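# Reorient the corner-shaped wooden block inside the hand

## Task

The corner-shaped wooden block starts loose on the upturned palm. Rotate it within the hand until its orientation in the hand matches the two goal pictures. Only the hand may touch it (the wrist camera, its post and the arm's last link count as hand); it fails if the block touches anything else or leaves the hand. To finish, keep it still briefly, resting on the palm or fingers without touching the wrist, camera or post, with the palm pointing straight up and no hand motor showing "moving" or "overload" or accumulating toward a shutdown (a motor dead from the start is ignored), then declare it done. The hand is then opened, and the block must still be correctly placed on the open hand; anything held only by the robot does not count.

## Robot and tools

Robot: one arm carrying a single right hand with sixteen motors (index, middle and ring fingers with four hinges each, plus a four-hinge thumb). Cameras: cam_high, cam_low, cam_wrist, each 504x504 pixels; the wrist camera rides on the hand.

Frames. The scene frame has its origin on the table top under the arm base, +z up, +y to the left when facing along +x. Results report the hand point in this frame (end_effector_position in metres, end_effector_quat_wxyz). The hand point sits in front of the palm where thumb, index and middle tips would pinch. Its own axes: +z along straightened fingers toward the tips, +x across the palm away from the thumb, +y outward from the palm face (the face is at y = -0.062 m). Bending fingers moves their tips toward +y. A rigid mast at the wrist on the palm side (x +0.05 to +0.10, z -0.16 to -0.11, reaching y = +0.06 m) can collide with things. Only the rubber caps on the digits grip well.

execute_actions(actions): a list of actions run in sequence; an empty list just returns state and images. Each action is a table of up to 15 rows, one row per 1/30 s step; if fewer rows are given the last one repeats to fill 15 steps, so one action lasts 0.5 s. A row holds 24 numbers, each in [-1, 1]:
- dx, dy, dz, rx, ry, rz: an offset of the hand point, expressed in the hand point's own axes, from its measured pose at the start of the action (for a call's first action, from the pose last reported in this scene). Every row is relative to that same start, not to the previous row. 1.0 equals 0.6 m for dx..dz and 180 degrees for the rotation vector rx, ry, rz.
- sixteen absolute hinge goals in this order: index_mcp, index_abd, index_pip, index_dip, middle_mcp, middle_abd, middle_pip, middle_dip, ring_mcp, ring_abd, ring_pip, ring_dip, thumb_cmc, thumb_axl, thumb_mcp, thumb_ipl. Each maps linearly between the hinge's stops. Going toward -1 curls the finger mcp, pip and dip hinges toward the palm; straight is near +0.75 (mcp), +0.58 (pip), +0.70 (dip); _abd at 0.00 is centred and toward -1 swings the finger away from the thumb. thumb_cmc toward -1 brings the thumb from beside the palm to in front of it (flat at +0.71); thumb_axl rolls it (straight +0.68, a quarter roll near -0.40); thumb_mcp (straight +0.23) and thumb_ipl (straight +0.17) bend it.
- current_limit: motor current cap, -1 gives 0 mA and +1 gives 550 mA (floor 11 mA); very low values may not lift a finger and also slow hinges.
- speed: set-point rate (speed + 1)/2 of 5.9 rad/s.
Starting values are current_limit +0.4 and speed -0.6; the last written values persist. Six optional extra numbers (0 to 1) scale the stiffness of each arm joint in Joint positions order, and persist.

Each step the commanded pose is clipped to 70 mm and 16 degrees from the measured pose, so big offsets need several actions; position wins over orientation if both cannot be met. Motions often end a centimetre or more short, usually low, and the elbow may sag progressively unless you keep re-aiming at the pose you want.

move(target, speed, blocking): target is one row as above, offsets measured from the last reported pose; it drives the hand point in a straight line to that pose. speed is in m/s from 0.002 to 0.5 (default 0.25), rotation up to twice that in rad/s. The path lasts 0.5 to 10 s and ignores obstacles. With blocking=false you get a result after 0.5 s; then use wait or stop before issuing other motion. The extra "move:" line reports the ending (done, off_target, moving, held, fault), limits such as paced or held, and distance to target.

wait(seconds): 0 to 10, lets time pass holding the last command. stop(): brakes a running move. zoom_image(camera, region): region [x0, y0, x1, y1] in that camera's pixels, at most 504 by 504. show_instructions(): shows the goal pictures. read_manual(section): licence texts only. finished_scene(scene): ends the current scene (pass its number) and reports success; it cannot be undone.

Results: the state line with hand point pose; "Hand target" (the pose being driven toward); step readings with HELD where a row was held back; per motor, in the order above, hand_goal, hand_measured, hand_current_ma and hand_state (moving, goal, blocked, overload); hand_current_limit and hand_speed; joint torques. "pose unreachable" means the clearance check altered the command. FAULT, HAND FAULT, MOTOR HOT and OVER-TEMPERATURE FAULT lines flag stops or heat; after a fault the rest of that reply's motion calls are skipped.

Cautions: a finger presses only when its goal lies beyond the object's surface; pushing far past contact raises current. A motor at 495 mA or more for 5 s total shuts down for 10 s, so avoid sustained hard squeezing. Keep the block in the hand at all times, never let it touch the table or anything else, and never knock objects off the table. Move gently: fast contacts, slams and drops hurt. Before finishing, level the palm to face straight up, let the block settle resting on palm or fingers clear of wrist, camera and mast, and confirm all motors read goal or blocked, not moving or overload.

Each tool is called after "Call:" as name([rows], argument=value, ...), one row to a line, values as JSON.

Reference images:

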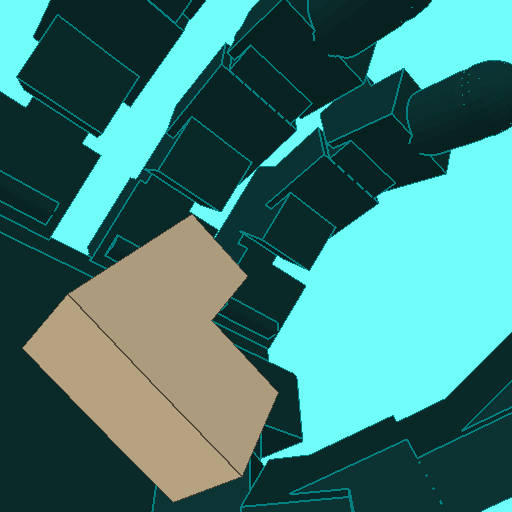

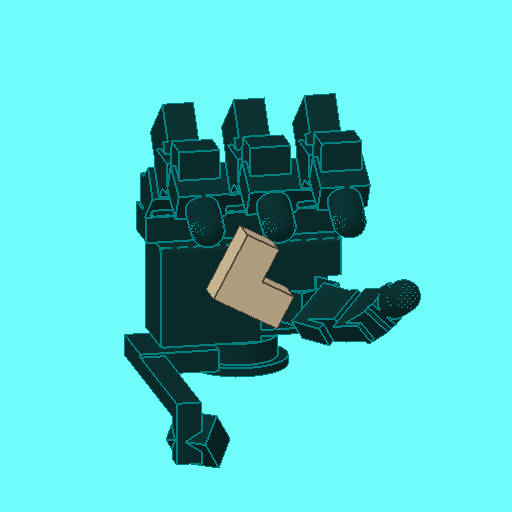

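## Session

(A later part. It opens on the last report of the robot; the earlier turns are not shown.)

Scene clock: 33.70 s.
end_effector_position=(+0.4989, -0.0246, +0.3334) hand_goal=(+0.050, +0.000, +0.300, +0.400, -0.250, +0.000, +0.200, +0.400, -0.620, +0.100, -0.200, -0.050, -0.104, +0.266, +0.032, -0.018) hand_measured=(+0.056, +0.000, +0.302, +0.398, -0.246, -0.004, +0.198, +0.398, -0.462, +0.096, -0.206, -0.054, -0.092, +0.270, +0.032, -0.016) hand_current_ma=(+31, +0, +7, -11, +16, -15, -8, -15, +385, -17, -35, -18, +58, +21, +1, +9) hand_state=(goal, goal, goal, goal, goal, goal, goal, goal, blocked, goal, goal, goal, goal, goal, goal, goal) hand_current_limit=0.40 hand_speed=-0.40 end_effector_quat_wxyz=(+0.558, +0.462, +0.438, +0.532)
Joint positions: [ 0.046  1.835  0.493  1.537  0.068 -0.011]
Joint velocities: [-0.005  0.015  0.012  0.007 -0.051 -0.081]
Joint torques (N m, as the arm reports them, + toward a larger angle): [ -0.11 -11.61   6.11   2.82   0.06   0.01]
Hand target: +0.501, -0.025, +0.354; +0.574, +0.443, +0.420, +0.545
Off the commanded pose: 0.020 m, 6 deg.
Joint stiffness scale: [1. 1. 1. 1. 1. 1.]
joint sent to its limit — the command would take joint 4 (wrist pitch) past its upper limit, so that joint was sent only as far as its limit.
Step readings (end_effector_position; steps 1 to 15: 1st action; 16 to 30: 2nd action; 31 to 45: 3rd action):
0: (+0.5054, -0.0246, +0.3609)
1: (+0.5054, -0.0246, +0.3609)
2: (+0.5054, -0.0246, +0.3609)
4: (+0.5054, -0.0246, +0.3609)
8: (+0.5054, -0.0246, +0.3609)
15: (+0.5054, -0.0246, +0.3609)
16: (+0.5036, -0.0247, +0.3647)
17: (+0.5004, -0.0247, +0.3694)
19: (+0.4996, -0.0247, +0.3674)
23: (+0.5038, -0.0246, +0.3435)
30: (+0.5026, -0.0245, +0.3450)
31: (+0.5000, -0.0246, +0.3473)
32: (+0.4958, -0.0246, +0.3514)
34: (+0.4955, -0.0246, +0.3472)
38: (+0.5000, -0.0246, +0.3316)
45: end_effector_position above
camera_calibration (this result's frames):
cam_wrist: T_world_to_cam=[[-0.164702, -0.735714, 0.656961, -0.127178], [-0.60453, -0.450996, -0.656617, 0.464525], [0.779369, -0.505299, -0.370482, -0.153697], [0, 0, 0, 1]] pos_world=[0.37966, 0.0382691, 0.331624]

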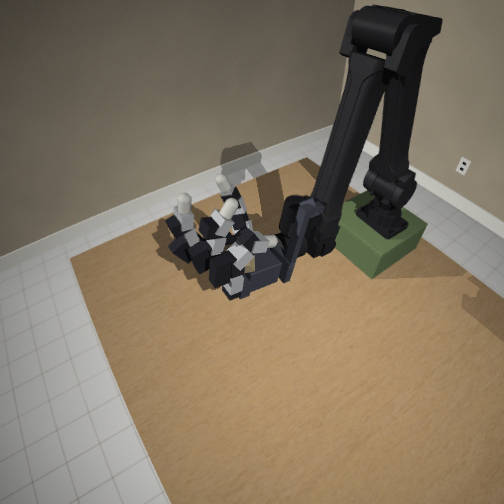

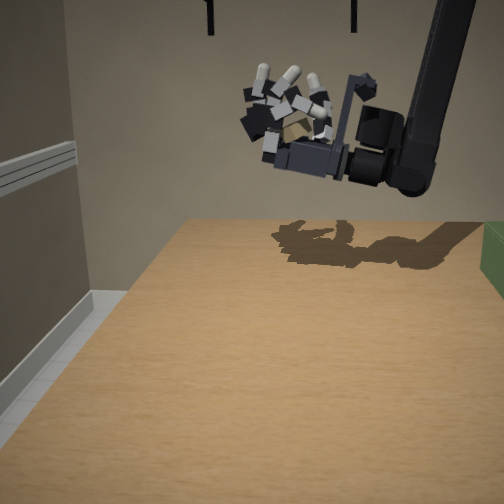

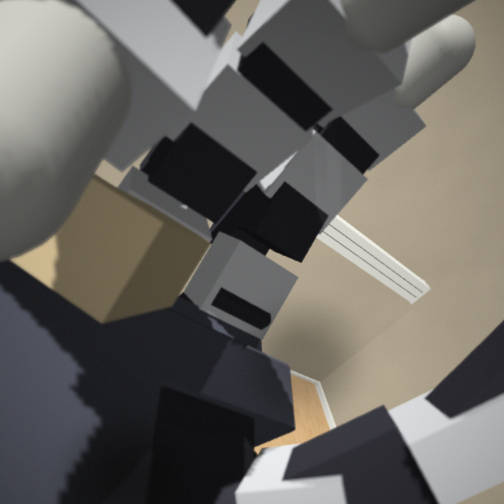

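Call:
move(target=[0,0.2,0.014,-0.065,0,0,0.05,0,0.3,0.4,-0.25,0,0.2,0.4,-0.46,0.1,-0.1,-0.15,-0.104,0.266,0.032,-0.018,0.4,-0.4], speed=0.08)

Call:
zoom_image(camera="cam_low", region=[200, 0, 420, 160])

Call:
zoom_image(camera="cam_high", region=[160, 90, 340, 270])

Scene clock: 36.27 s.
end_effector_position=(+0.4785, -0.0244, +0.4326) hand_goal=(+0.050, +0.000, +0.300, +0.400, -0.250, +0.000, +0.200, +0.400, -0.460, +0.100, -0.100, -0.150, -0.104, +0.266, +0.032, -0.018) hand_measured=(+0.056, +0.000, +0.302, +0.398, -0.248, -0.004, +0.198, +0.398, -0.450, +0.096, -0.108, -0.148, -0.092, +0.270, +0.032, -0.016) hand_current_ma=(+31, +0, +7, -11, +11, -15, -8, -15, +56, -17, -41, +11, +58, +21, +1, +9) hand_state=(goal, goal, goal, goal, goal, goal, goal, goal, goal, goal, goal, goal, goal, goal, goal, goal) hand_current_limit=0.40 hand_speed=-0.40 end_effector_quat_wxyz=(+0.590, +0.418, +0.393, +0.568)
Joint positions: [ 0.046  1.585  0.506  1.432  0.065 -0.013]
Joint velocities: [ 0.005 -0.005 -0.012 -0.012  0.007  0.022]
Joint torques (N m, as the arm reports them, + toward a larger angle): [ -0.59 -11.32   8.55   1.36  -0.1   -0.01]
Hand target: +0.483, -0.026, +0.453; +0.603, +0.403, +0.381, +0.574
Off the commanded pose: 0.021 m, 3 deg.
Joint stiffness scale: [1. 1. 1. 1. 1. 1.]
move: off_target
camera_calibration (this result's frames):
cam_wrist: T_world_to_cam=[[-0.264093, -0.736695, 0.622524, -0.133112], [-0.492678, -0.451838, -0.743714, 0.501533], [0.82917, -0.503113, -0.243626, -0.179593], [0, 0, 0, 1]] pos_world=[0.360853, 0.0381932, 0.412109]

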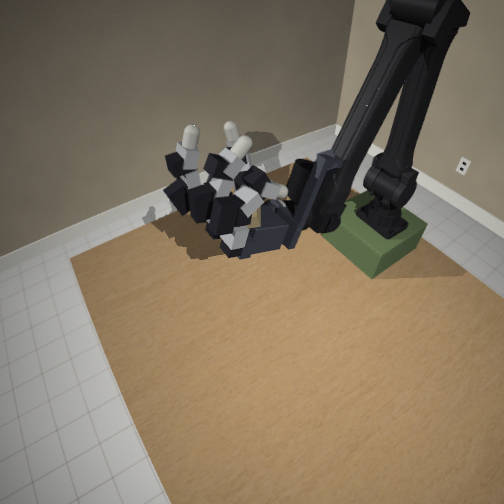

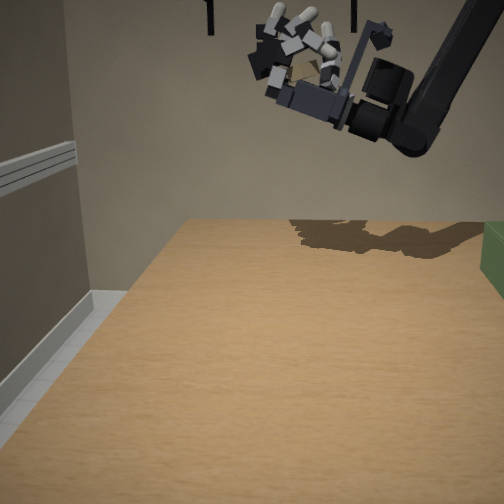

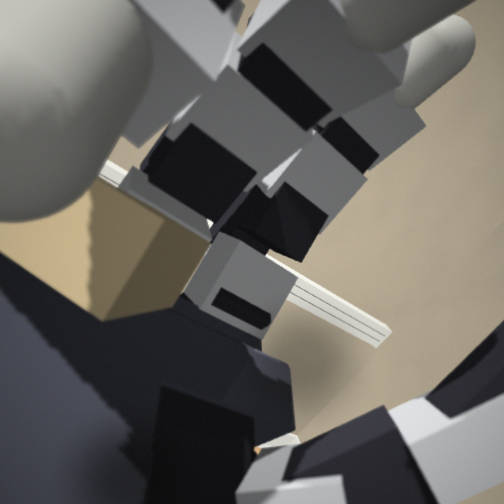

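Region (200, 0, 420, 160) of cam_low's 504x504 image, scaled by 2.291, with more detail than that image has; it fills the top 367 rows of this view, and the rest is white.

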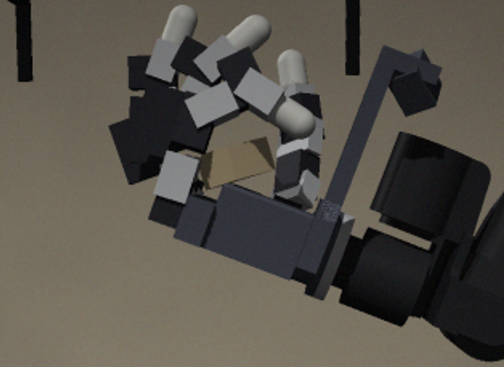

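Region (160, 90, 340, 270) of cam_high's 504x504 image, scaled by 2.800, with more detail than that image has.

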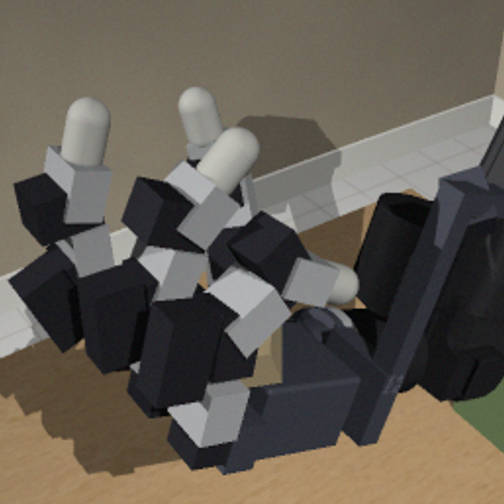

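Call:
execute_actions([
  [[0,0.03,0,-0.012,0,0,0.05,0,0.3,0.4,-0.3,0,0.2,0.4,-0.12,0.1,-0.3,0.0,-0.104,0.266,0.032,-0.018,0.4,-0.3]],
  [[0,0.03,0,-0.012,0,0,0.05,0,0.3,0.4,-0.3,0,0.2,0.4,-0.12,0.1,-0.66,-0.2,-0.104,0.266,0.032,-0.018,0.4,-0.3]],
  [[0,0.03,0,-0.012,0,0,0.05,0,0.3,0.4,-0.3,0,0.2,0.4,-0.2,0.1,-0.72,-0.3,-0.104,0.266,0.032,-0.018,0.4,-0.6]],
])

Call:
zoom_image(camera="cam_low", region=[200, 0, 420, 160])

Call:
zoom_image(camera="cam_high", region=[160, 90, 340, 270])

Scene clock: 38.53 s.
end_effector_position=(+0.4681, -0.0246, +0.4544) hand_goal=(+0.050, +0.000, +0.300, +0.400, -0.300, +0.000, +0.200, +0.400, -0.200, +0.100, -0.720, -0.300, -0.104, +0.266, +0.032, -0.018) hand_measured=(+0.056, +0.000, +0.302, +0.398, -0.300, -0.004, +0.198, +0.398, -0.200, +0.096, -0.720, -0.298, -0.092, +0.270, +0.032, -0.016) hand_current_ma=(+31, +0, +7, -11, +1, -15, -8, -15, +2, -14, -1, +13, +58, +21, +1, +9) hand_state=(goal, goal, goal, goal, goal, goal, goal, goal, goal, goal, goal, goal, goal, goal, goal, goal) hand_current_limit=0.40 hand_speed=-0.60 end_effector_quat_wxyz=(+0.599, +0.404, +0.378, +0.578)
Joint positions: [ 0.046  1.536  0.506  1.432  0.065 -0.013]
Joint velocities: [-0.005  0.005  0.012  0.012 -0.037 -0.037]
Joint torques (N m, as the arm reports them, + toward a larger angle): [ -0.11 -10.33   6.     1.47   0.01   0.07]
Hand target: +0.465, -0.025, +0.464; +0.604, +0.398, +0.372, +0.582
Off the commanded pose: 0.010 m, 1 deg.
Joint stiffness scale: [1. 1. 1. 1. 1. 1.]
Step readings (end_effector_position; steps 1 to 15: 1st action; 16 to 30: 2nd action; 31 to 45: 3rd action):
0: (+0.4785, -0.0244, +0.4326)
1: (+0.4784, -0.0244, +0.4329)
2: (+0.4781, -0.0244, +0.4336)
4: (+0.4770, -0.0244, +0.4361)
8: (+0.4753, -0.0244, +0.4397)
15: (+0.4752, -0.0244, +0.4399)
16: (+0.4750, -0.0244, +0.4402)
17: (+0.4746, -0.0244, +0.4411)
19: (+0.4735, -0.0245, +0.4435)
23: (+0.4718, -0.0245, +0.4469)
30: (+0.4717, -0.0245, +0.4471)
31: (+0.4715, -0.0245, +0.4476)
32: (+0.4712, -0.0245, +0.4483)
34: (+0.4700, -0.0245, +0.4507)
38: (+0.4682, -0.0246, +0.4543)
45: end_effector_position above
camera_calibration (this result's frames):
cam_wrist: T_world_to_cam=[[-0.293931, -0.737253, 0.608328, -0.129205], [-0.456093, -0.451129, -0.767113, 0.506059], [0.83999, -0.502932, -0.203655, -0.188961], [0, 0, 0, 1]] pos_world=[0.351558, 0.0380068, 0.42832]

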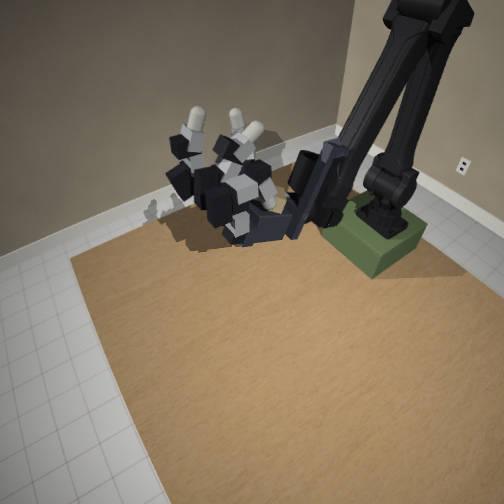

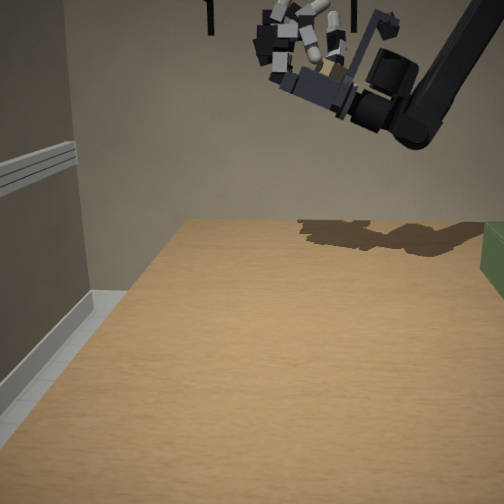

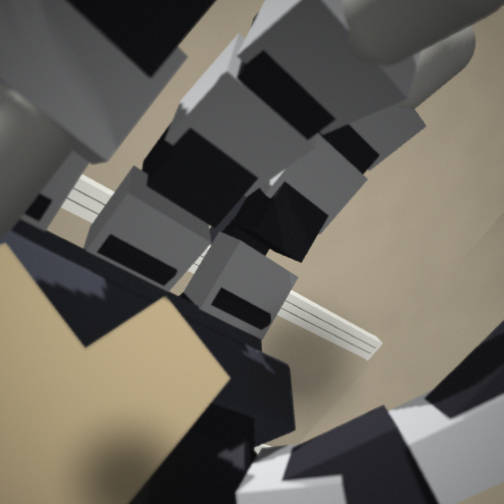

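Region (200, 0, 420, 160) of cam_low's 504x504 image, scaled by 2.291, with more detail than that image has; it fills the top 367 rows of this view, and the rest is white.

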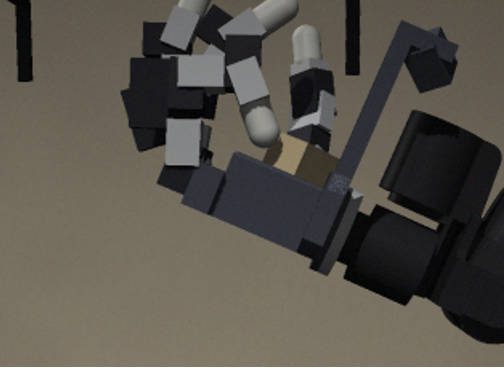

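Region (160, 90, 340, 270) of cam_high's 504x504 image, scaled by 2.800, with more detail than that image has.

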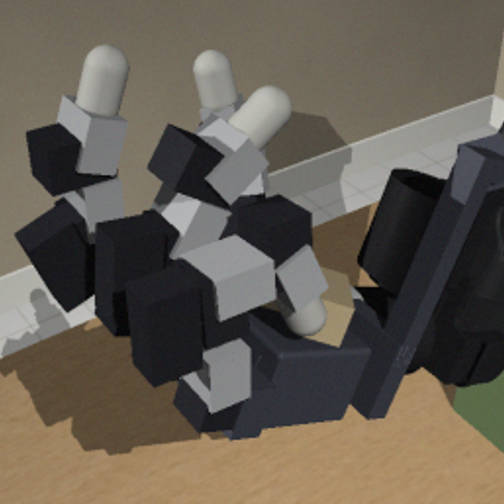

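Call:
move(target=[0,-0.14,0,0.125,0,0,0.1,0,0.3,0.4,0.1,0,0.3,0.4,0.1,0,0.3,0.4,-0.104,0.266,0.032,-0.018,0.4,-0.3], speed=0.1)

Call:
zoom_image(camera="cam_low", region=[200, 0, 420, 160])

Call:
zoom_image(camera="cam_high", region=[160, 130, 320, 290])

Scene clock: 41.30 s.
end_effector_position=(+0.5034, -0.0250, +0.3701) hand_goal=(+0.100, +0.000, +0.300, +0.400, +0.100, +0.000, +0.300, +0.400, +0.100, +0.000, +0.300, +0.400, -0.104, +0.266, +0.032, -0.018) hand_measured=(+0.106, +0.000, +0.302, +0.398, +0.106, -0.004, +0.298, +0.398, +0.106, +0.004, +0.298, +0.398, -0.092, +0.270, +0.032, -0.016) hand_current_ma=(+31, +0, +6, -11, +32, -15, -8, -14, +31, +17, -7, -14, +58, +21, +1, +9) hand_state=(goal, goal, goal, goal, goal, goal, goal, goal, goal, goal, goal, goal, goal, goal, goal, goal) hand_current_limit=0.40 hand_speed=-0.30 end_effector_quat_wxyz=(+0.509, +0.513, +0.490, +0.487)
Joint positions: [0.046 1.476 0.463 1.01  0.065 0.   ]
Joint velocities: [-0.005 -0.005  0.007 -0.012 -0.051 -0.022]
Joint torques (N m, as the arm reports them, + toward a larger angle): [  0.18 -11.26   6.1    1.93   0.     0.18]
Hand target: +0.501, -0.024, +0.377; +0.508, +0.511, +0.486, +0.494
Off the commanded pose: 0.007 m, 1 deg.
Joint stiffness scale: [1. 1. 1. 1. 1. 1.]
move: done
camera_calibration (this result's frames):
cam_wrist: T_world_to_cam=[[-0.030098, -0.74103, 0.670797, -0.223834], [-0.720006, -0.449422, -0.528783, 0.502021], [0.693315, -0.498893, -0.520019, -0.0449867], [0, 0, 0, 1]] pos_world=[0.385911, 0.0373079, 0.392213]

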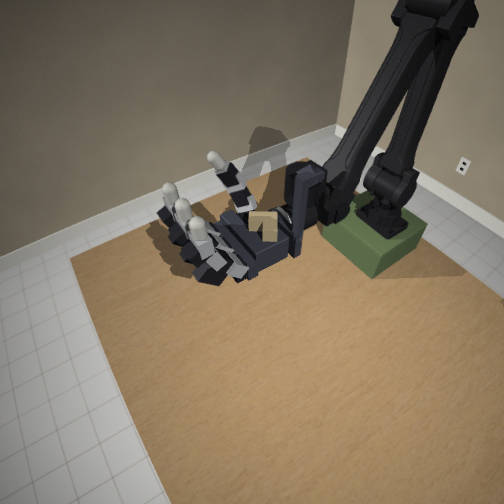

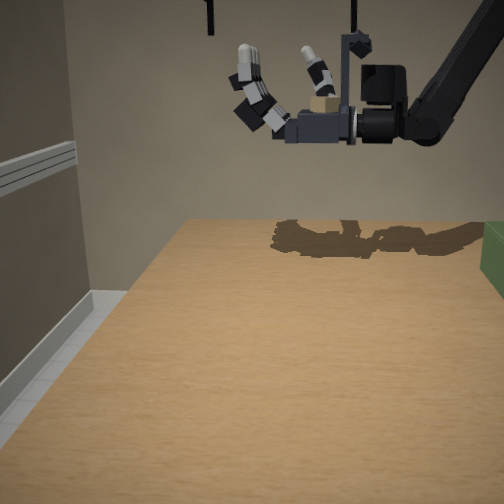

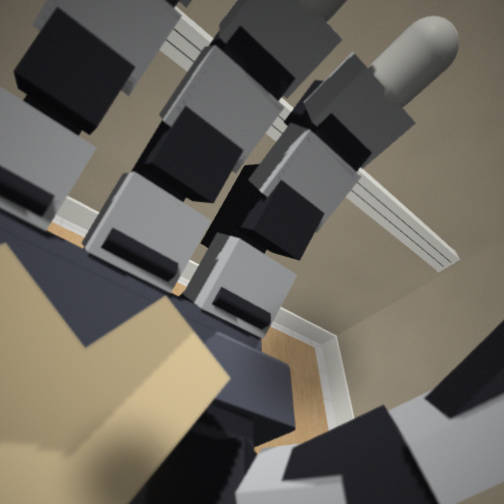

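Region (200, 0, 420, 160) of cam_low's 504x504 image, scaled by 2.291, with more detail than that image has; it fills the top 367 rows of this view, and the rest is white.

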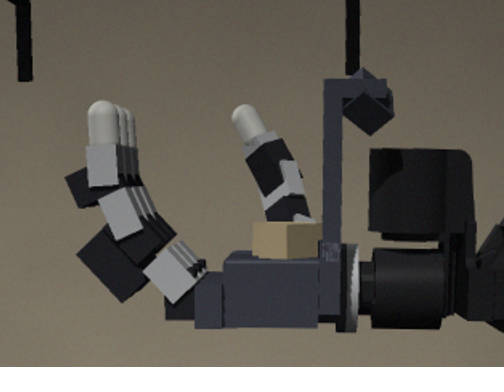

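Region (160, 130, 320, 290) of cam_high's 504x504 image, scaled by 3.150, with more detail than that image has.

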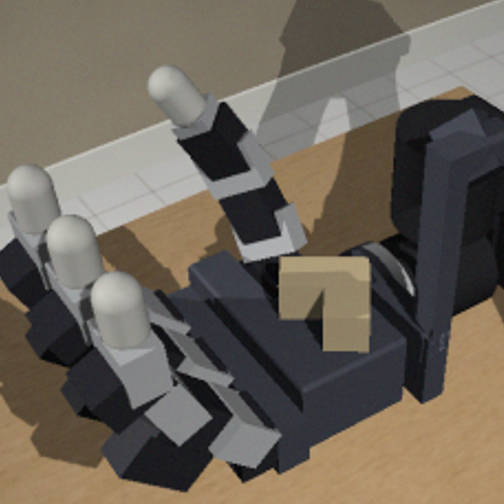

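Call:
execute_actions([
  [[0,0.012,0,-0.005,0,0,0.1,0,0.3,0.4,0.1,0,0.3,0.4,-0.55,0,0.05,0.1,-0.104,0.266,0.032,-0.018,0.4,0.0]],
  [[0,0.012,0,-0.005,0,0,0.1,0,0.3,0.4,0.1,0,0.3,0.4,-0.68,0,-0.15,0.05,-0.104,0.266,0.032,-0.018,0.4,-0.4]],
])

Call:
zoom_image(camera="cam_low", region=[200, 0, 420, 160])

Call:
zoom_image(camera="cam_high", region=[160, 130, 320, 290])

Scene clock: 43.90 s.
end_effector_position=(+0.5034, -0.0250, +0.3703) hand_goal=(+0.100, +0.000, +0.300, +0.400, +0.100, +0.000, +0.300, +0.400, -0.680, +0.000, -0.150, +0.050, -0.104, +0.266, +0.032, -0.018) hand_measured=(+0.106, +0.000, +0.302, +0.398, +0.106, -0.004, +0.298, +0.398, -0.666, +0.004, -0.150, +0.052, -0.092, +0.270, +0.032, -0.016) hand_current_ma=(+31, +0, +6, -11, +33, -15, -8, -14, -71, +17, -2, +11, +58, +21, +1, +9) hand_state=(goal, goal, goal, goal, goal, goal, goal, goal, moving, goal, goal, goal, goal, goal, goal, goal) hand_current_limit=0.40 hand_speed=-0.40 end_effector_quat_wxyz=(+0.509, +0.513, +0.490, +0.487)
Joint positions: [0.046 1.476 0.463 1.01  0.065 0.001]
Joint velocities: [ 0.005  0.005  0.007  0.007 -0.066  0.007]
Joint torques (N m, as the arm reports them, + toward a larger angle): [-0.2  -9.59  6.63  2.05  0.07  0.1 ]
Hand target: +0.503, -0.025, +0.377; +0.513, +0.509, +0.486, +0.491
Off the commanded pose: 0.007 m, 1 deg.
Joint stiffness scale: [1. 1. 1. 1. 1. 1.]
Step readings (end_effector_position; steps 1 to 15: 1st action; 16 to 30: 2nd action):
0: (+0.5034, -0.0250, +0.3703)
1: (+0.5034, -0.0250, +0.3703)
2: (+0.5034, -0.0250, +0.3703)
4: (+0.5034, -0.0250, +0.3703)
8: (+0.5034, -0.0250, +0.3703)
15: (+0.5034, -0.0250, +0.3703)
16: (+0.5034, -0.0250, +0.3703)
17: (+0.5034, -0.0250, +0.3703)
19: (+0.5034, -0.0250, +0.3703)
23: (+0.5034, -0.0250, +0.3703)
30: end_effector_position above
camera_calibration (this result's frames):
cam_wrist: T_world_to_cam=[[-0.0303674, -0.74129, 0.670497, -0.223738], [-0.719796, -0.449215, -0.529244, 0.502128], [0.693521, -0.498693, -0.519936, -0.0450034], [0, 0, 0, 1]] pos_world=[0.385846, 0.0372661, 0.392365]

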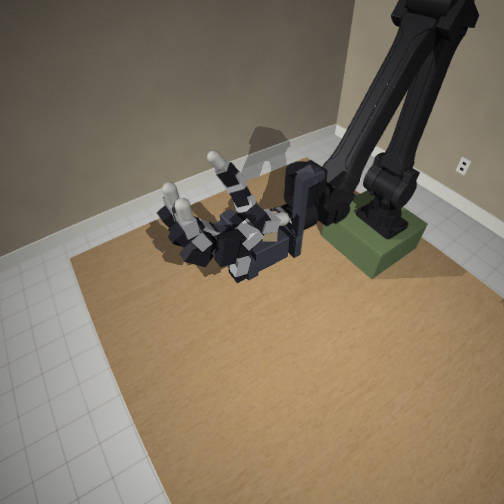

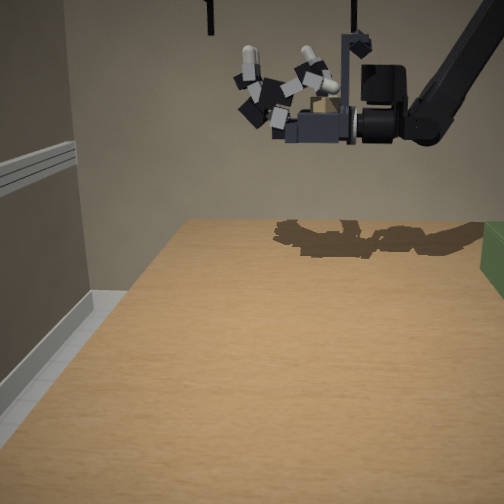

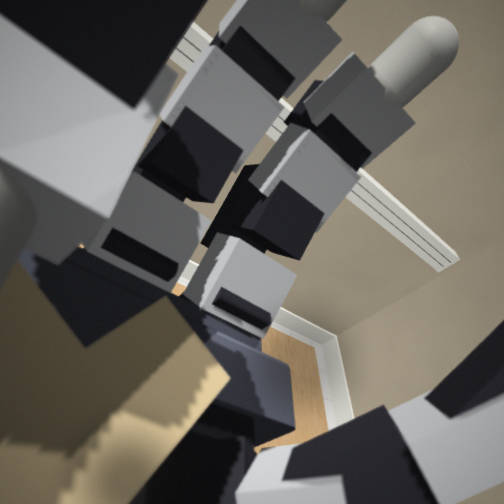

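Region (200, 0, 420, 160) of cam_low's 504x504 image, scaled by 2.291, with more detail than that image has; it fills the top 367 rows of this view, and the rest is white.

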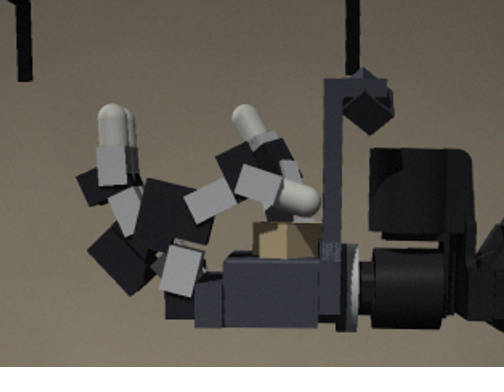

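Region (160, 130, 320, 290) of cam_high's 504x504 image, scaled by 3.150, with more detail than that image has.

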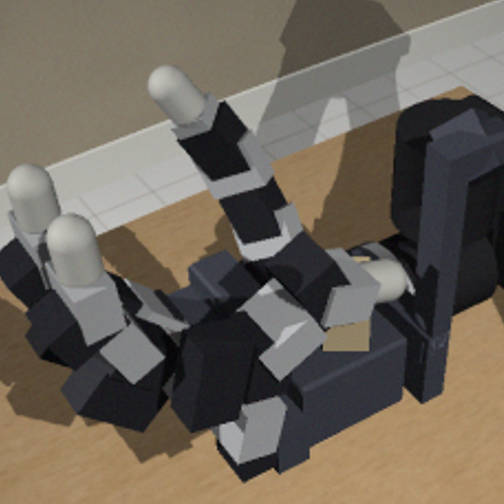

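Call:
execute_actions([
  [[0,0.012,0,-0.005,0,0,0.1,0,0.3,0.4,0.1,0,0.3,0.4,-0.64,-0.15,-0.17,-0.2,-0.104,0.266,0.032,-0.018,0.4,-0.3]],
  [[0,0.012,0,-0.005,0,0,0.1,0,0.3,0.4,0.1,0,0.3,0.4,-0.66,-0.15,-0.2,-0.4,-0.104,0.266,0.032,-0.018,0.4,-0.5]],
])

Call:
zoom_image(camera="cam_low", region=[200, 0, 420, 160])

Call:
zoom_image(camera="cam_high", region=[160, 130, 320, 290])

Scene clock: 45.40 s.
end_effector_position=(+0.5034, -0.0250, +0.3703) hand_goal=(+0.100, +0.000, +0.300, +0.400, +0.100, +0.000, +0.300, +0.400, -0.660, -0.150, -0.200, -0.400, -0.104, +0.266, +0.032, -0.018) hand_measured=(+0.106, +0.000, +0.302, +0.398, +0.106, -0.004, +0.298, +0.398, -0.624, -0.150, -0.152, -0.250, -0.092, +0.270, +0.032, -0.016) hand_current_ma=(+31, +0, +6, -11, +33, -15, -8, -14, +210, +2, +257, +366, +58, +21, +1, +9) hand_state=(goal, goal, goal, goal, goal, goal, goal, goal, blocked, goal, blocked, moving, goal, goal, goal, goal) hand_current_limit=0.40 hand_speed=-0.50 end_effector_quat_wxyz=(+0.509, +0.513, +0.490, +0.487)
Joint positions: [0.046 1.476 0.463 1.01  0.065 0.001]
Joint velocities: [ 0.005 -0.015  0.002 -0.002 -0.022 -0.051]
Joint torques (N m, as the arm reports them, + toward a larger angle): [-0.3  -9.46  6.67  2.03  0.06  0.08]
Hand target: +0.503, -0.025, +0.377; +0.513, +0.509, +0.486, +0.491
Off the commanded pose: 0.007 m, 1 deg.
Joint stiffness scale: [1. 1. 1. 1. 1. 1.]
Step readings (end_effector_position; steps 1 to 15: 1st action; 16 to 30: 2nd action):
0: (+0.5034, -0.0250, +0.3703)
1: (+0.5034, -0.0250, +0.3703)
2: (+0.5034, -0.0250, +0.3703)
4: (+0.5034, -0.0250, +0.3703)
8: (+0.5034, -0.0250, +0.3703)
15: (+0.5034, -0.0250, +0.3703)
16: (+0.5034, -0.0250, +0.3703)
17: (+0.5034, -0.0250, +0.3703)
19: (+0.5034, -0.0250, +0.3703)
23: (+0.5034, -0.0250, +0.3703)
30: end_effector_position above
camera_calibration (this result's frames):
cam_wrist: T_world_to_cam=[[-0.0303674, -0.74129, 0.670497, -0.223738], [-0.719796, -0.449215, -0.529244, 0.502128], [0.693521, -0.498693, -0.519936, -0.0450034], [0, 0, 0, 1]] pos_world=[0.385846, 0.0372661, 0.392365]

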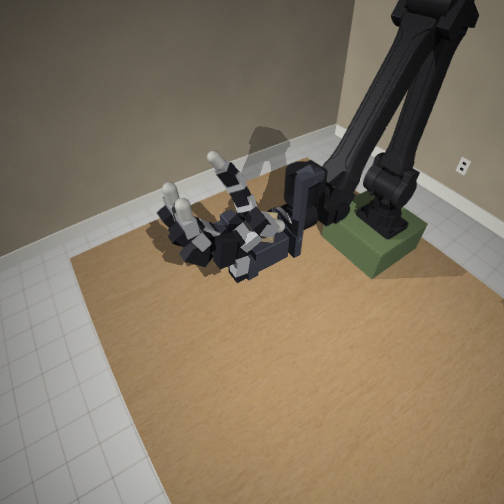

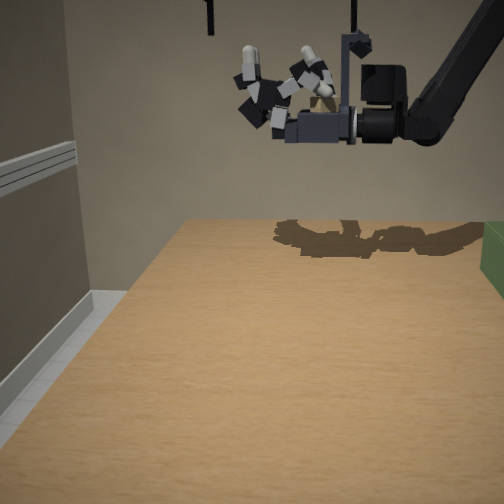

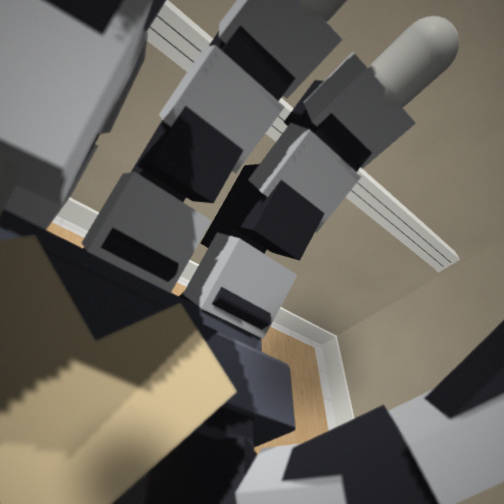

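Region (200, 0, 420, 160) of cam_low's 504x504 image, scaled by 2.291, with more detail than that image has; it fills the top 367 rows of this view, and the rest is white.

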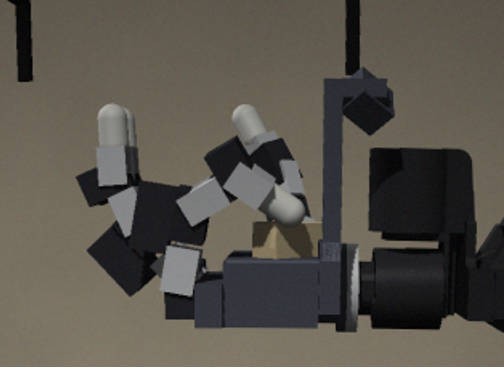

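Region (160, 130, 320, 290) of cam_high's 504x504 image, scaled by 3.150, with more detail than that image has.

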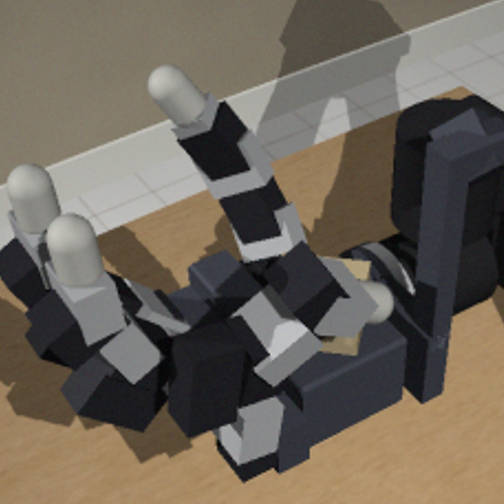

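Call:
execute_actions([
  [[0,0.012,0,-0.005,0,0,0.1,0,0.3,0.4,0.1,0,0.3,0.4,-0.55,-0.15,-0.3,-0.4,-0.104,0.266,0.032,-0.018,0.4,-0.7]],
  [[0,0.012,0,-0.005,0,0,0.1,0,0.3,0.4,0.1,0,0.3,0.4,-0.44,-0.15,-0.42,-0.42,-0.104,0.266,0.032,-0.018,0.4,-0.7]],
])

Call:
zoom_image(camera="cam_low", region=[200, 0, 420, 160])

Call:
zoom_image(camera="cam_high", region=[160, 130, 320, 290])

Scene clock: 46.87 s.
end_effector_position=(+0.5034, -0.0250, +0.3703) hand_goal=(+0.100, +0.000, +0.300, +0.400, +0.100, +0.000, +0.300, +0.400, -0.440, -0.150, -0.420, -0.420, -0.104, +0.266, +0.032, -0.018) hand_measured=(+0.106, +0.000, +0.302, +0.398, +0.106, -0.004, +0.298, +0.398, -0.422, -0.152, -0.326, -0.398, -0.092, +0.270, +0.032, -0.016) hand_current_ma=(+31, +0, +6, -11, +33, -15, -8, -14, +110, -6, +383, +115, +58, +21, +1, +9) hand_state=(goal, goal, goal, goal, goal, goal, goal, goal, goal, goal, blocked, blocked, goal, goal, goal, goal) hand_current_limit=0.40 hand_speed=-0.70 end_effector_quat_wxyz=(+0.509, +0.513, +0.490, +0.487)
Joint positions: [0.046 1.476 0.463 1.01  0.065 0.001]
Joint velocities: [-0.015 -0.024 -0.007 -0.012  0.007  0.007]
Joint torques (N m, as the arm reports them, + toward a larger angle): [-0.13 -9.74  6.7   1.97  0.07  0.07]
Hand target: +0.503, -0.025, +0.377; +0.513, +0.509, +0.486, +0.491
Off the commanded pose: 0.007 m, 1 deg.
Joint stiffness scale: [1. 1. 1. 1. 1. 1.]
Step readings (end_effector_position; steps 1 to 15: 1st action; 16 to 30: 2nd action):
0: (+0.5034, -0.0250, +0.3703)
1: (+0.5034, -0.0250, +0.3703)
2: (+0.5034, -0.0250, +0.3703)
4: (+0.5034, -0.0250, +0.3703)
8: (+0.5034, -0.0250, +0.3703)
15: (+0.5034, -0.0250, +0.3703)
16: (+0.5034, -0.0250, +0.3703)
17: (+0.5034, -0.0250, +0.3703)
19: (+0.5034, -0.0250, +0.3703)
23: (+0.5034, -0.0250, +0.3703)
30: end_effector_position above
camera_calibration (this result's frames):
cam_wrist: T_world_to_cam=[[-0.0303674, -0.74129, 0.670497, -0.223738], [-0.719796, -0.449215, -0.529244, 0.502128], [0.693521, -0.498693, -0.519936, -0.0450034], [0, 0, 0, 1]] pos_world=[0.385846, 0.0372661, 0.392365]

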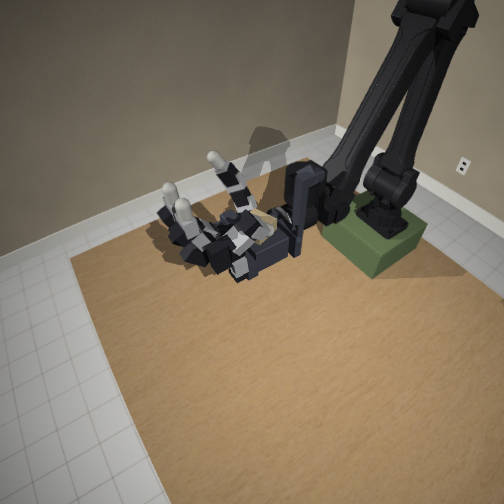

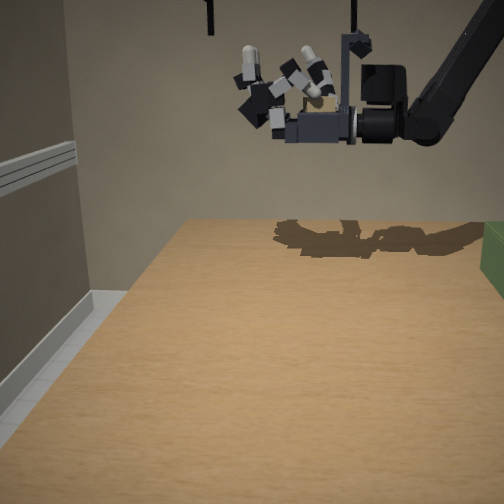

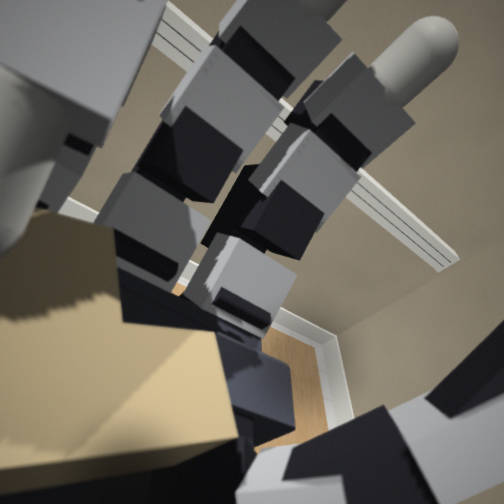

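Region (200, 0, 420, 160) of cam_low's 504x504 image, scaled by 2.291, with more detail than that image has; it fills the top 367 rows of this view, and the rest is white.

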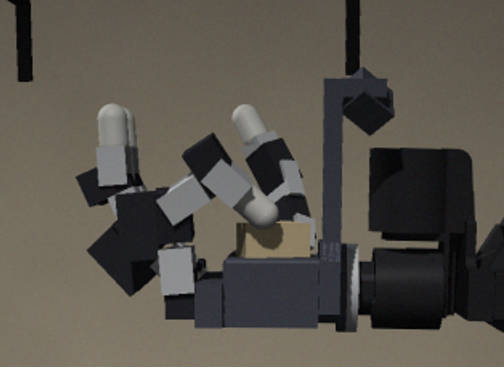

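Region (160, 130, 320, 290) of cam_high's 504x504 image, scaled by 3.150, with more detail than that image has.

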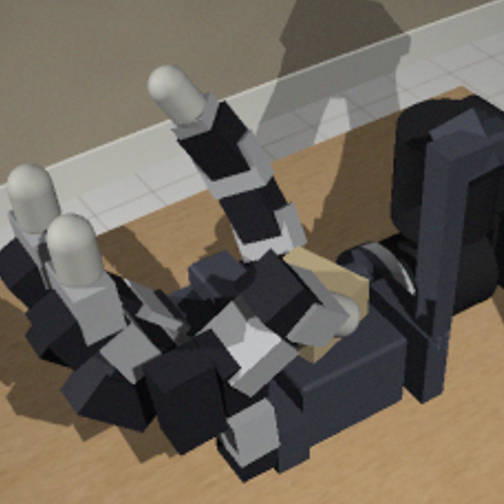

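Call:
execute_actions([
  [[0,0.012,0,-0.005,0,0,0.1,0,0.3,0.4,0.1,0,0.3,0.4,-0.4,0.05,-0.45,-0.42,-0.104,0.266,0.032,-0.018,0.4,-0.7]],
  [[0,0.012,0,-0.005,0,0,0.1,0,0.3,0.4,0.1,0,0.3,0.4,-0.36,0.3,-0.48,-0.42,-0.104,0.266,0.032,-0.018,0.4,-0.7]],
])

Call:
zoom_image(camera="cam_low", region=[200, 0, 420, 160])

Call:
zoom_image(camera="cam_high", region=[160, 130, 320, 290])

Scene clock: 48.43 s.
end_effector_position=(+0.5034, -0.0250, +0.3703) hand_goal=(+0.100, +0.000, +0.300, +0.400, +0.100, +0.000, +0.300, +0.400, -0.360, +0.300, -0.480, -0.420, -0.104, +0.266, +0.032, -0.018) hand_measured=(+0.106, +0.000, +0.302, +0.398, +0.106, -0.004, +0.298, +0.398, -0.362, +0.298, -0.480, -0.418, -0.092, +0.270, +0.032, -0.016) hand_current_ma=(+31, +0, +6, -11, +33, -15, -8, -14, -16, -11, +1, +12, +58, +21, +1, +9) hand_state=(goal, goal, goal, goal, goal, goal, goal, goal, goal, goal, goal, goal, goal, goal, goal, goal) hand_current_limit=0.40 hand_speed=-0.70 end_effector_quat_wxyz=(+0.509, +0.513, +0.490, +0.487)
Joint positions: [0.046 1.476 0.463 1.01  0.065 0.001]
Joint velocities: [-0.015 -0.015 -0.002  0.012  0.007 -0.022]
Joint torques (N m, as the arm reports them, + toward a larger angle): [-0.17 -9.86  6.73  2.05  0.07  0.07]
Hand target: +0.503, -0.025, +0.377; +0.513, +0.509, +0.486, +0.491
Off the commanded pose: 0.007 m, 1 deg.
Joint stiffness scale: [1. 1. 1. 1. 1. 1.]
Step readings (end_effector_position; steps 1 to 15: 1st action; 16 to 30: 2nd action):
0: (+0.5034, -0.0250, +0.3703)
1: (+0.5034, -0.0250, +0.3703)
2: (+0.5034, -0.0250, +0.3703)
4: (+0.5034, -0.0250, +0.3703)
8: (+0.5034, -0.0250, +0.3703)
15: (+0.5034, -0.0250, +0.3703)
16: (+0.5034, -0.0250, +0.3703)
17: (+0.5034, -0.0250, +0.3703)
19: (+0.5034, -0.0250, +0.3703)
23: (+0.5034, -0.0250, +0.3703)
30: end_effector_position above
camera_calibration (this result's frames):
cam_wrist: T_world_to_cam=[[-0.0303674, -0.74129, 0.670497, -0.223738], [-0.719796, -0.449215, -0.529244, 0.502128], [0.693521, -0.498693, -0.519936, -0.0450034], [0, 0, 0, 1]] pos_world=[0.385846, 0.0372661, 0.392365]

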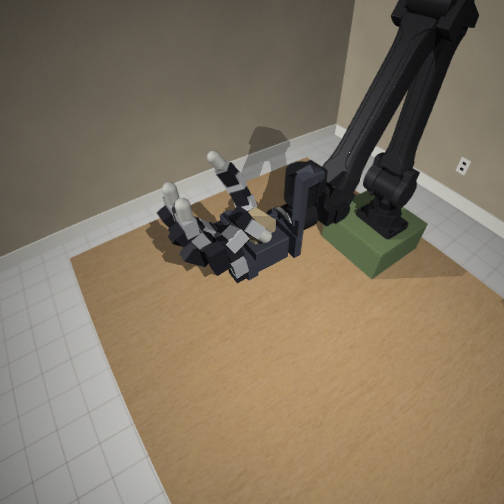

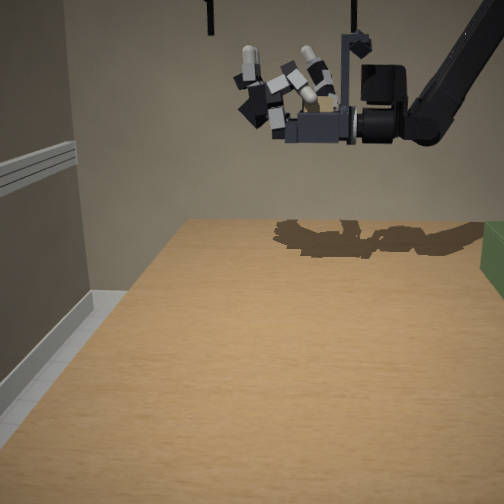

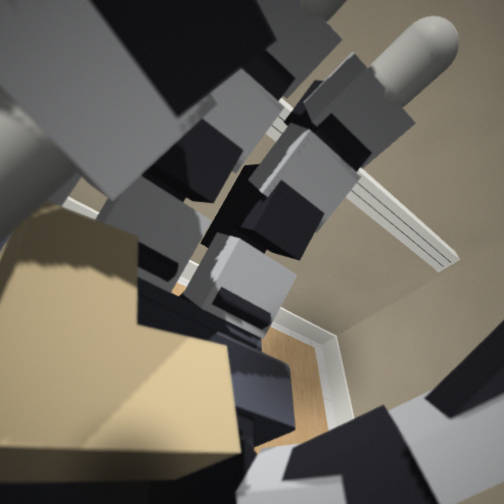

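Region (200, 0, 420, 160) of cam_low's 504x504 image, scaled by 2.291, with more detail than that image has; it fills the top 367 rows of this view, and the rest is white.

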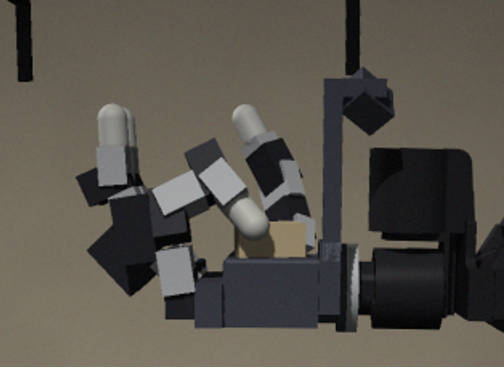

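Region (160, 130, 320, 290) of cam_high's 504x504 image, scaled by 3.150, with more detail than that image has.

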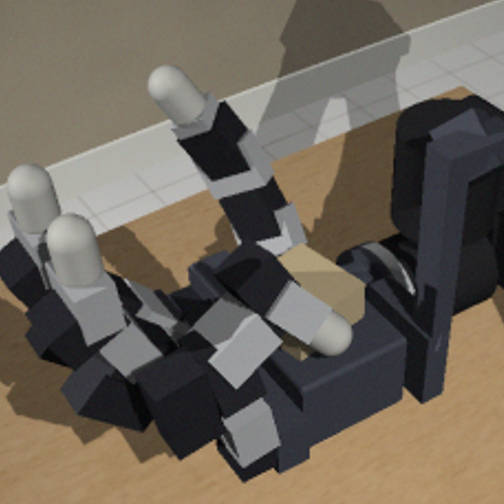

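Call:
execute_actions([
  [[0,0.012,0,-0.005,0,0,0.1,0,0.3,0.4,0.1,0,0.3,0.4,-0.33,0.45,-0.52,-0.45,0.2,0.266,0.032,-0.018,0.4,-0.5]],
  [[0,0.012,0,-0.005,0,0,0.1,0,0.3,0.4,0.1,0,0.3,0.4,-0.33,0.7,-0.52,-0.45,0.2,0.266,0.032,-0.018,0.4,-0.7]],
])

Call:
zoom_image(camera="cam_low", region=[200, 0, 420, 160])

Call:
zoom_image(camera="cam_high", region=[160, 130, 320, 290])

Scene clock: 49.90 s.
end_effector_position=(+0.5034, -0.0250, +0.3703) hand_goal=(+0.100, +0.000, +0.300, +0.400, +0.100, +0.000, +0.300, +0.400, -0.330, +0.700, -0.520, -0.450, +0.200, +0.266, +0.032, -0.018) hand_measured=(+0.106, +0.000, +0.302, +0.398, +0.106, -0.004, +0.298, +0.398, -0.332, +0.698, -0.520, -0.448, +0.206, +0.270, +0.032, -0.016) hand_current_ma=(+31, +0, +6, -11, +33, -15, -8, -14, -13, -7, +2, +12, +35, +21, +2, +9) hand_state=(goal, goal, goal, goal, goal, goal, goal, goal, goal, goal, goal, goal, goal, goal, goal, goal) hand_current_limit=0.40 hand_speed=-0.70 end_effector_quat_wxyz=(+0.509, +0.513, +0.490, +0.487)
Joint positions: [0.046 1.476 0.463 1.01  0.065 0.001]
Joint velocities: [ 0.015 -0.005 -0.002 -0.002 -0.007 -0.066]
Joint torques (N m, as the arm reports them, + toward a larger angle): [-0.32 -9.66  6.71  2.09  0.08  0.06]
Hand target: +0.503, -0.025, +0.377; +0.513, +0.509, +0.486, +0.491
Off the commanded pose: 0.007 m, 1 deg.
Joint stiffness scale: [1. 1. 1. 1. 1. 1.]
Step readings (end_effector_position; steps 1 to 15: 1st action; 16 to 30: 2nd action):
0: (+0.5034, -0.0250, +0.3703)
1: (+0.5034, -0.0250, +0.3703)
2: (+0.5034, -0.0250, +0.3703)
4: (+0.5034, -0.0250, +0.3703)
8: (+0.5034, -0.0250, +0.3703)
15: (+0.5034, -0.0250, +0.3703)
16: (+0.5034, -0.0250, +0.3703)
17: (+0.5034, -0.0250, +0.3703)
19: (+0.5034, -0.0250, +0.3703)
23: (+0.5034, -0.0250, +0.3703)
30: end_effector_position above
camera_calibration (this result's frames):
cam_wrist: T_world_to_cam=[[-0.0303674, -0.74129, 0.670497, -0.223738], [-0.719796, -0.449215, -0.529244, 0.502128], [0.693521, -0.498693, -0.519936, -0.0450034], [0, 0, 0, 1]] pos_world=[0.385846, 0.0372661, 0.392365]

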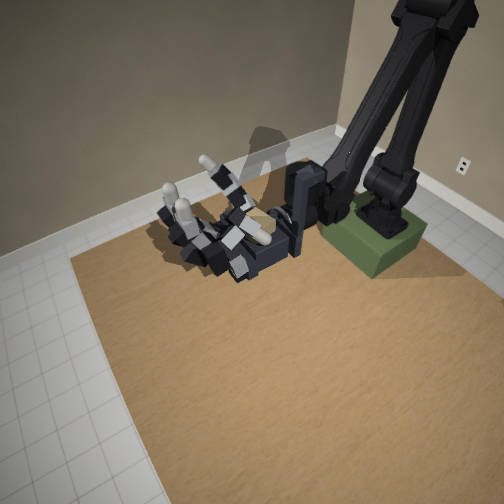

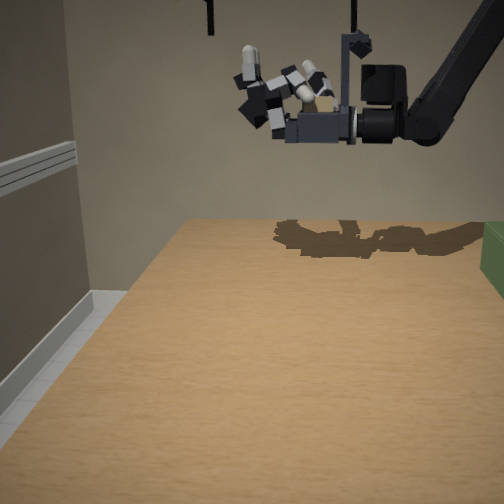

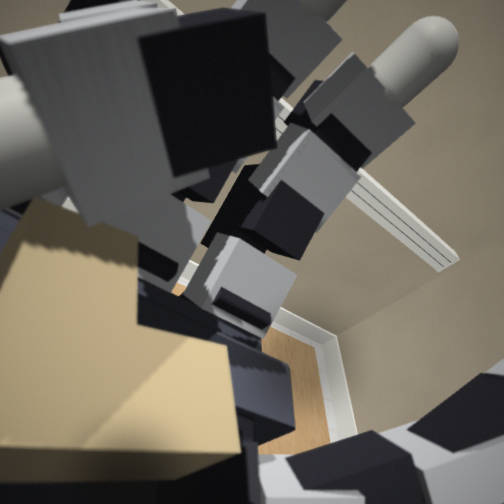

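Region (200, 0, 420, 160) of cam_low's 504x504 image, scaled by 2.291, with more detail than that image has; it fills the top 367 rows of this view, and the rest is white.

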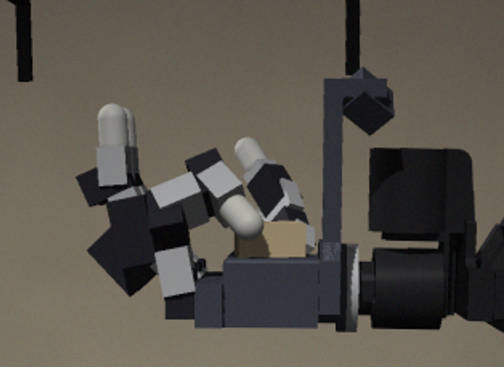

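Region (160, 130, 320, 290) of cam_high's 504x504 image, scaled by 3.150, with more detail than that image has.

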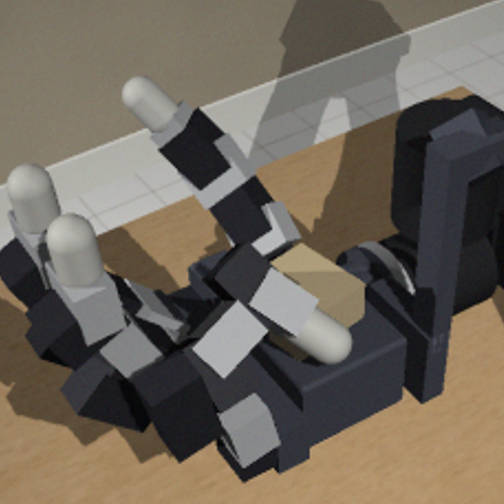

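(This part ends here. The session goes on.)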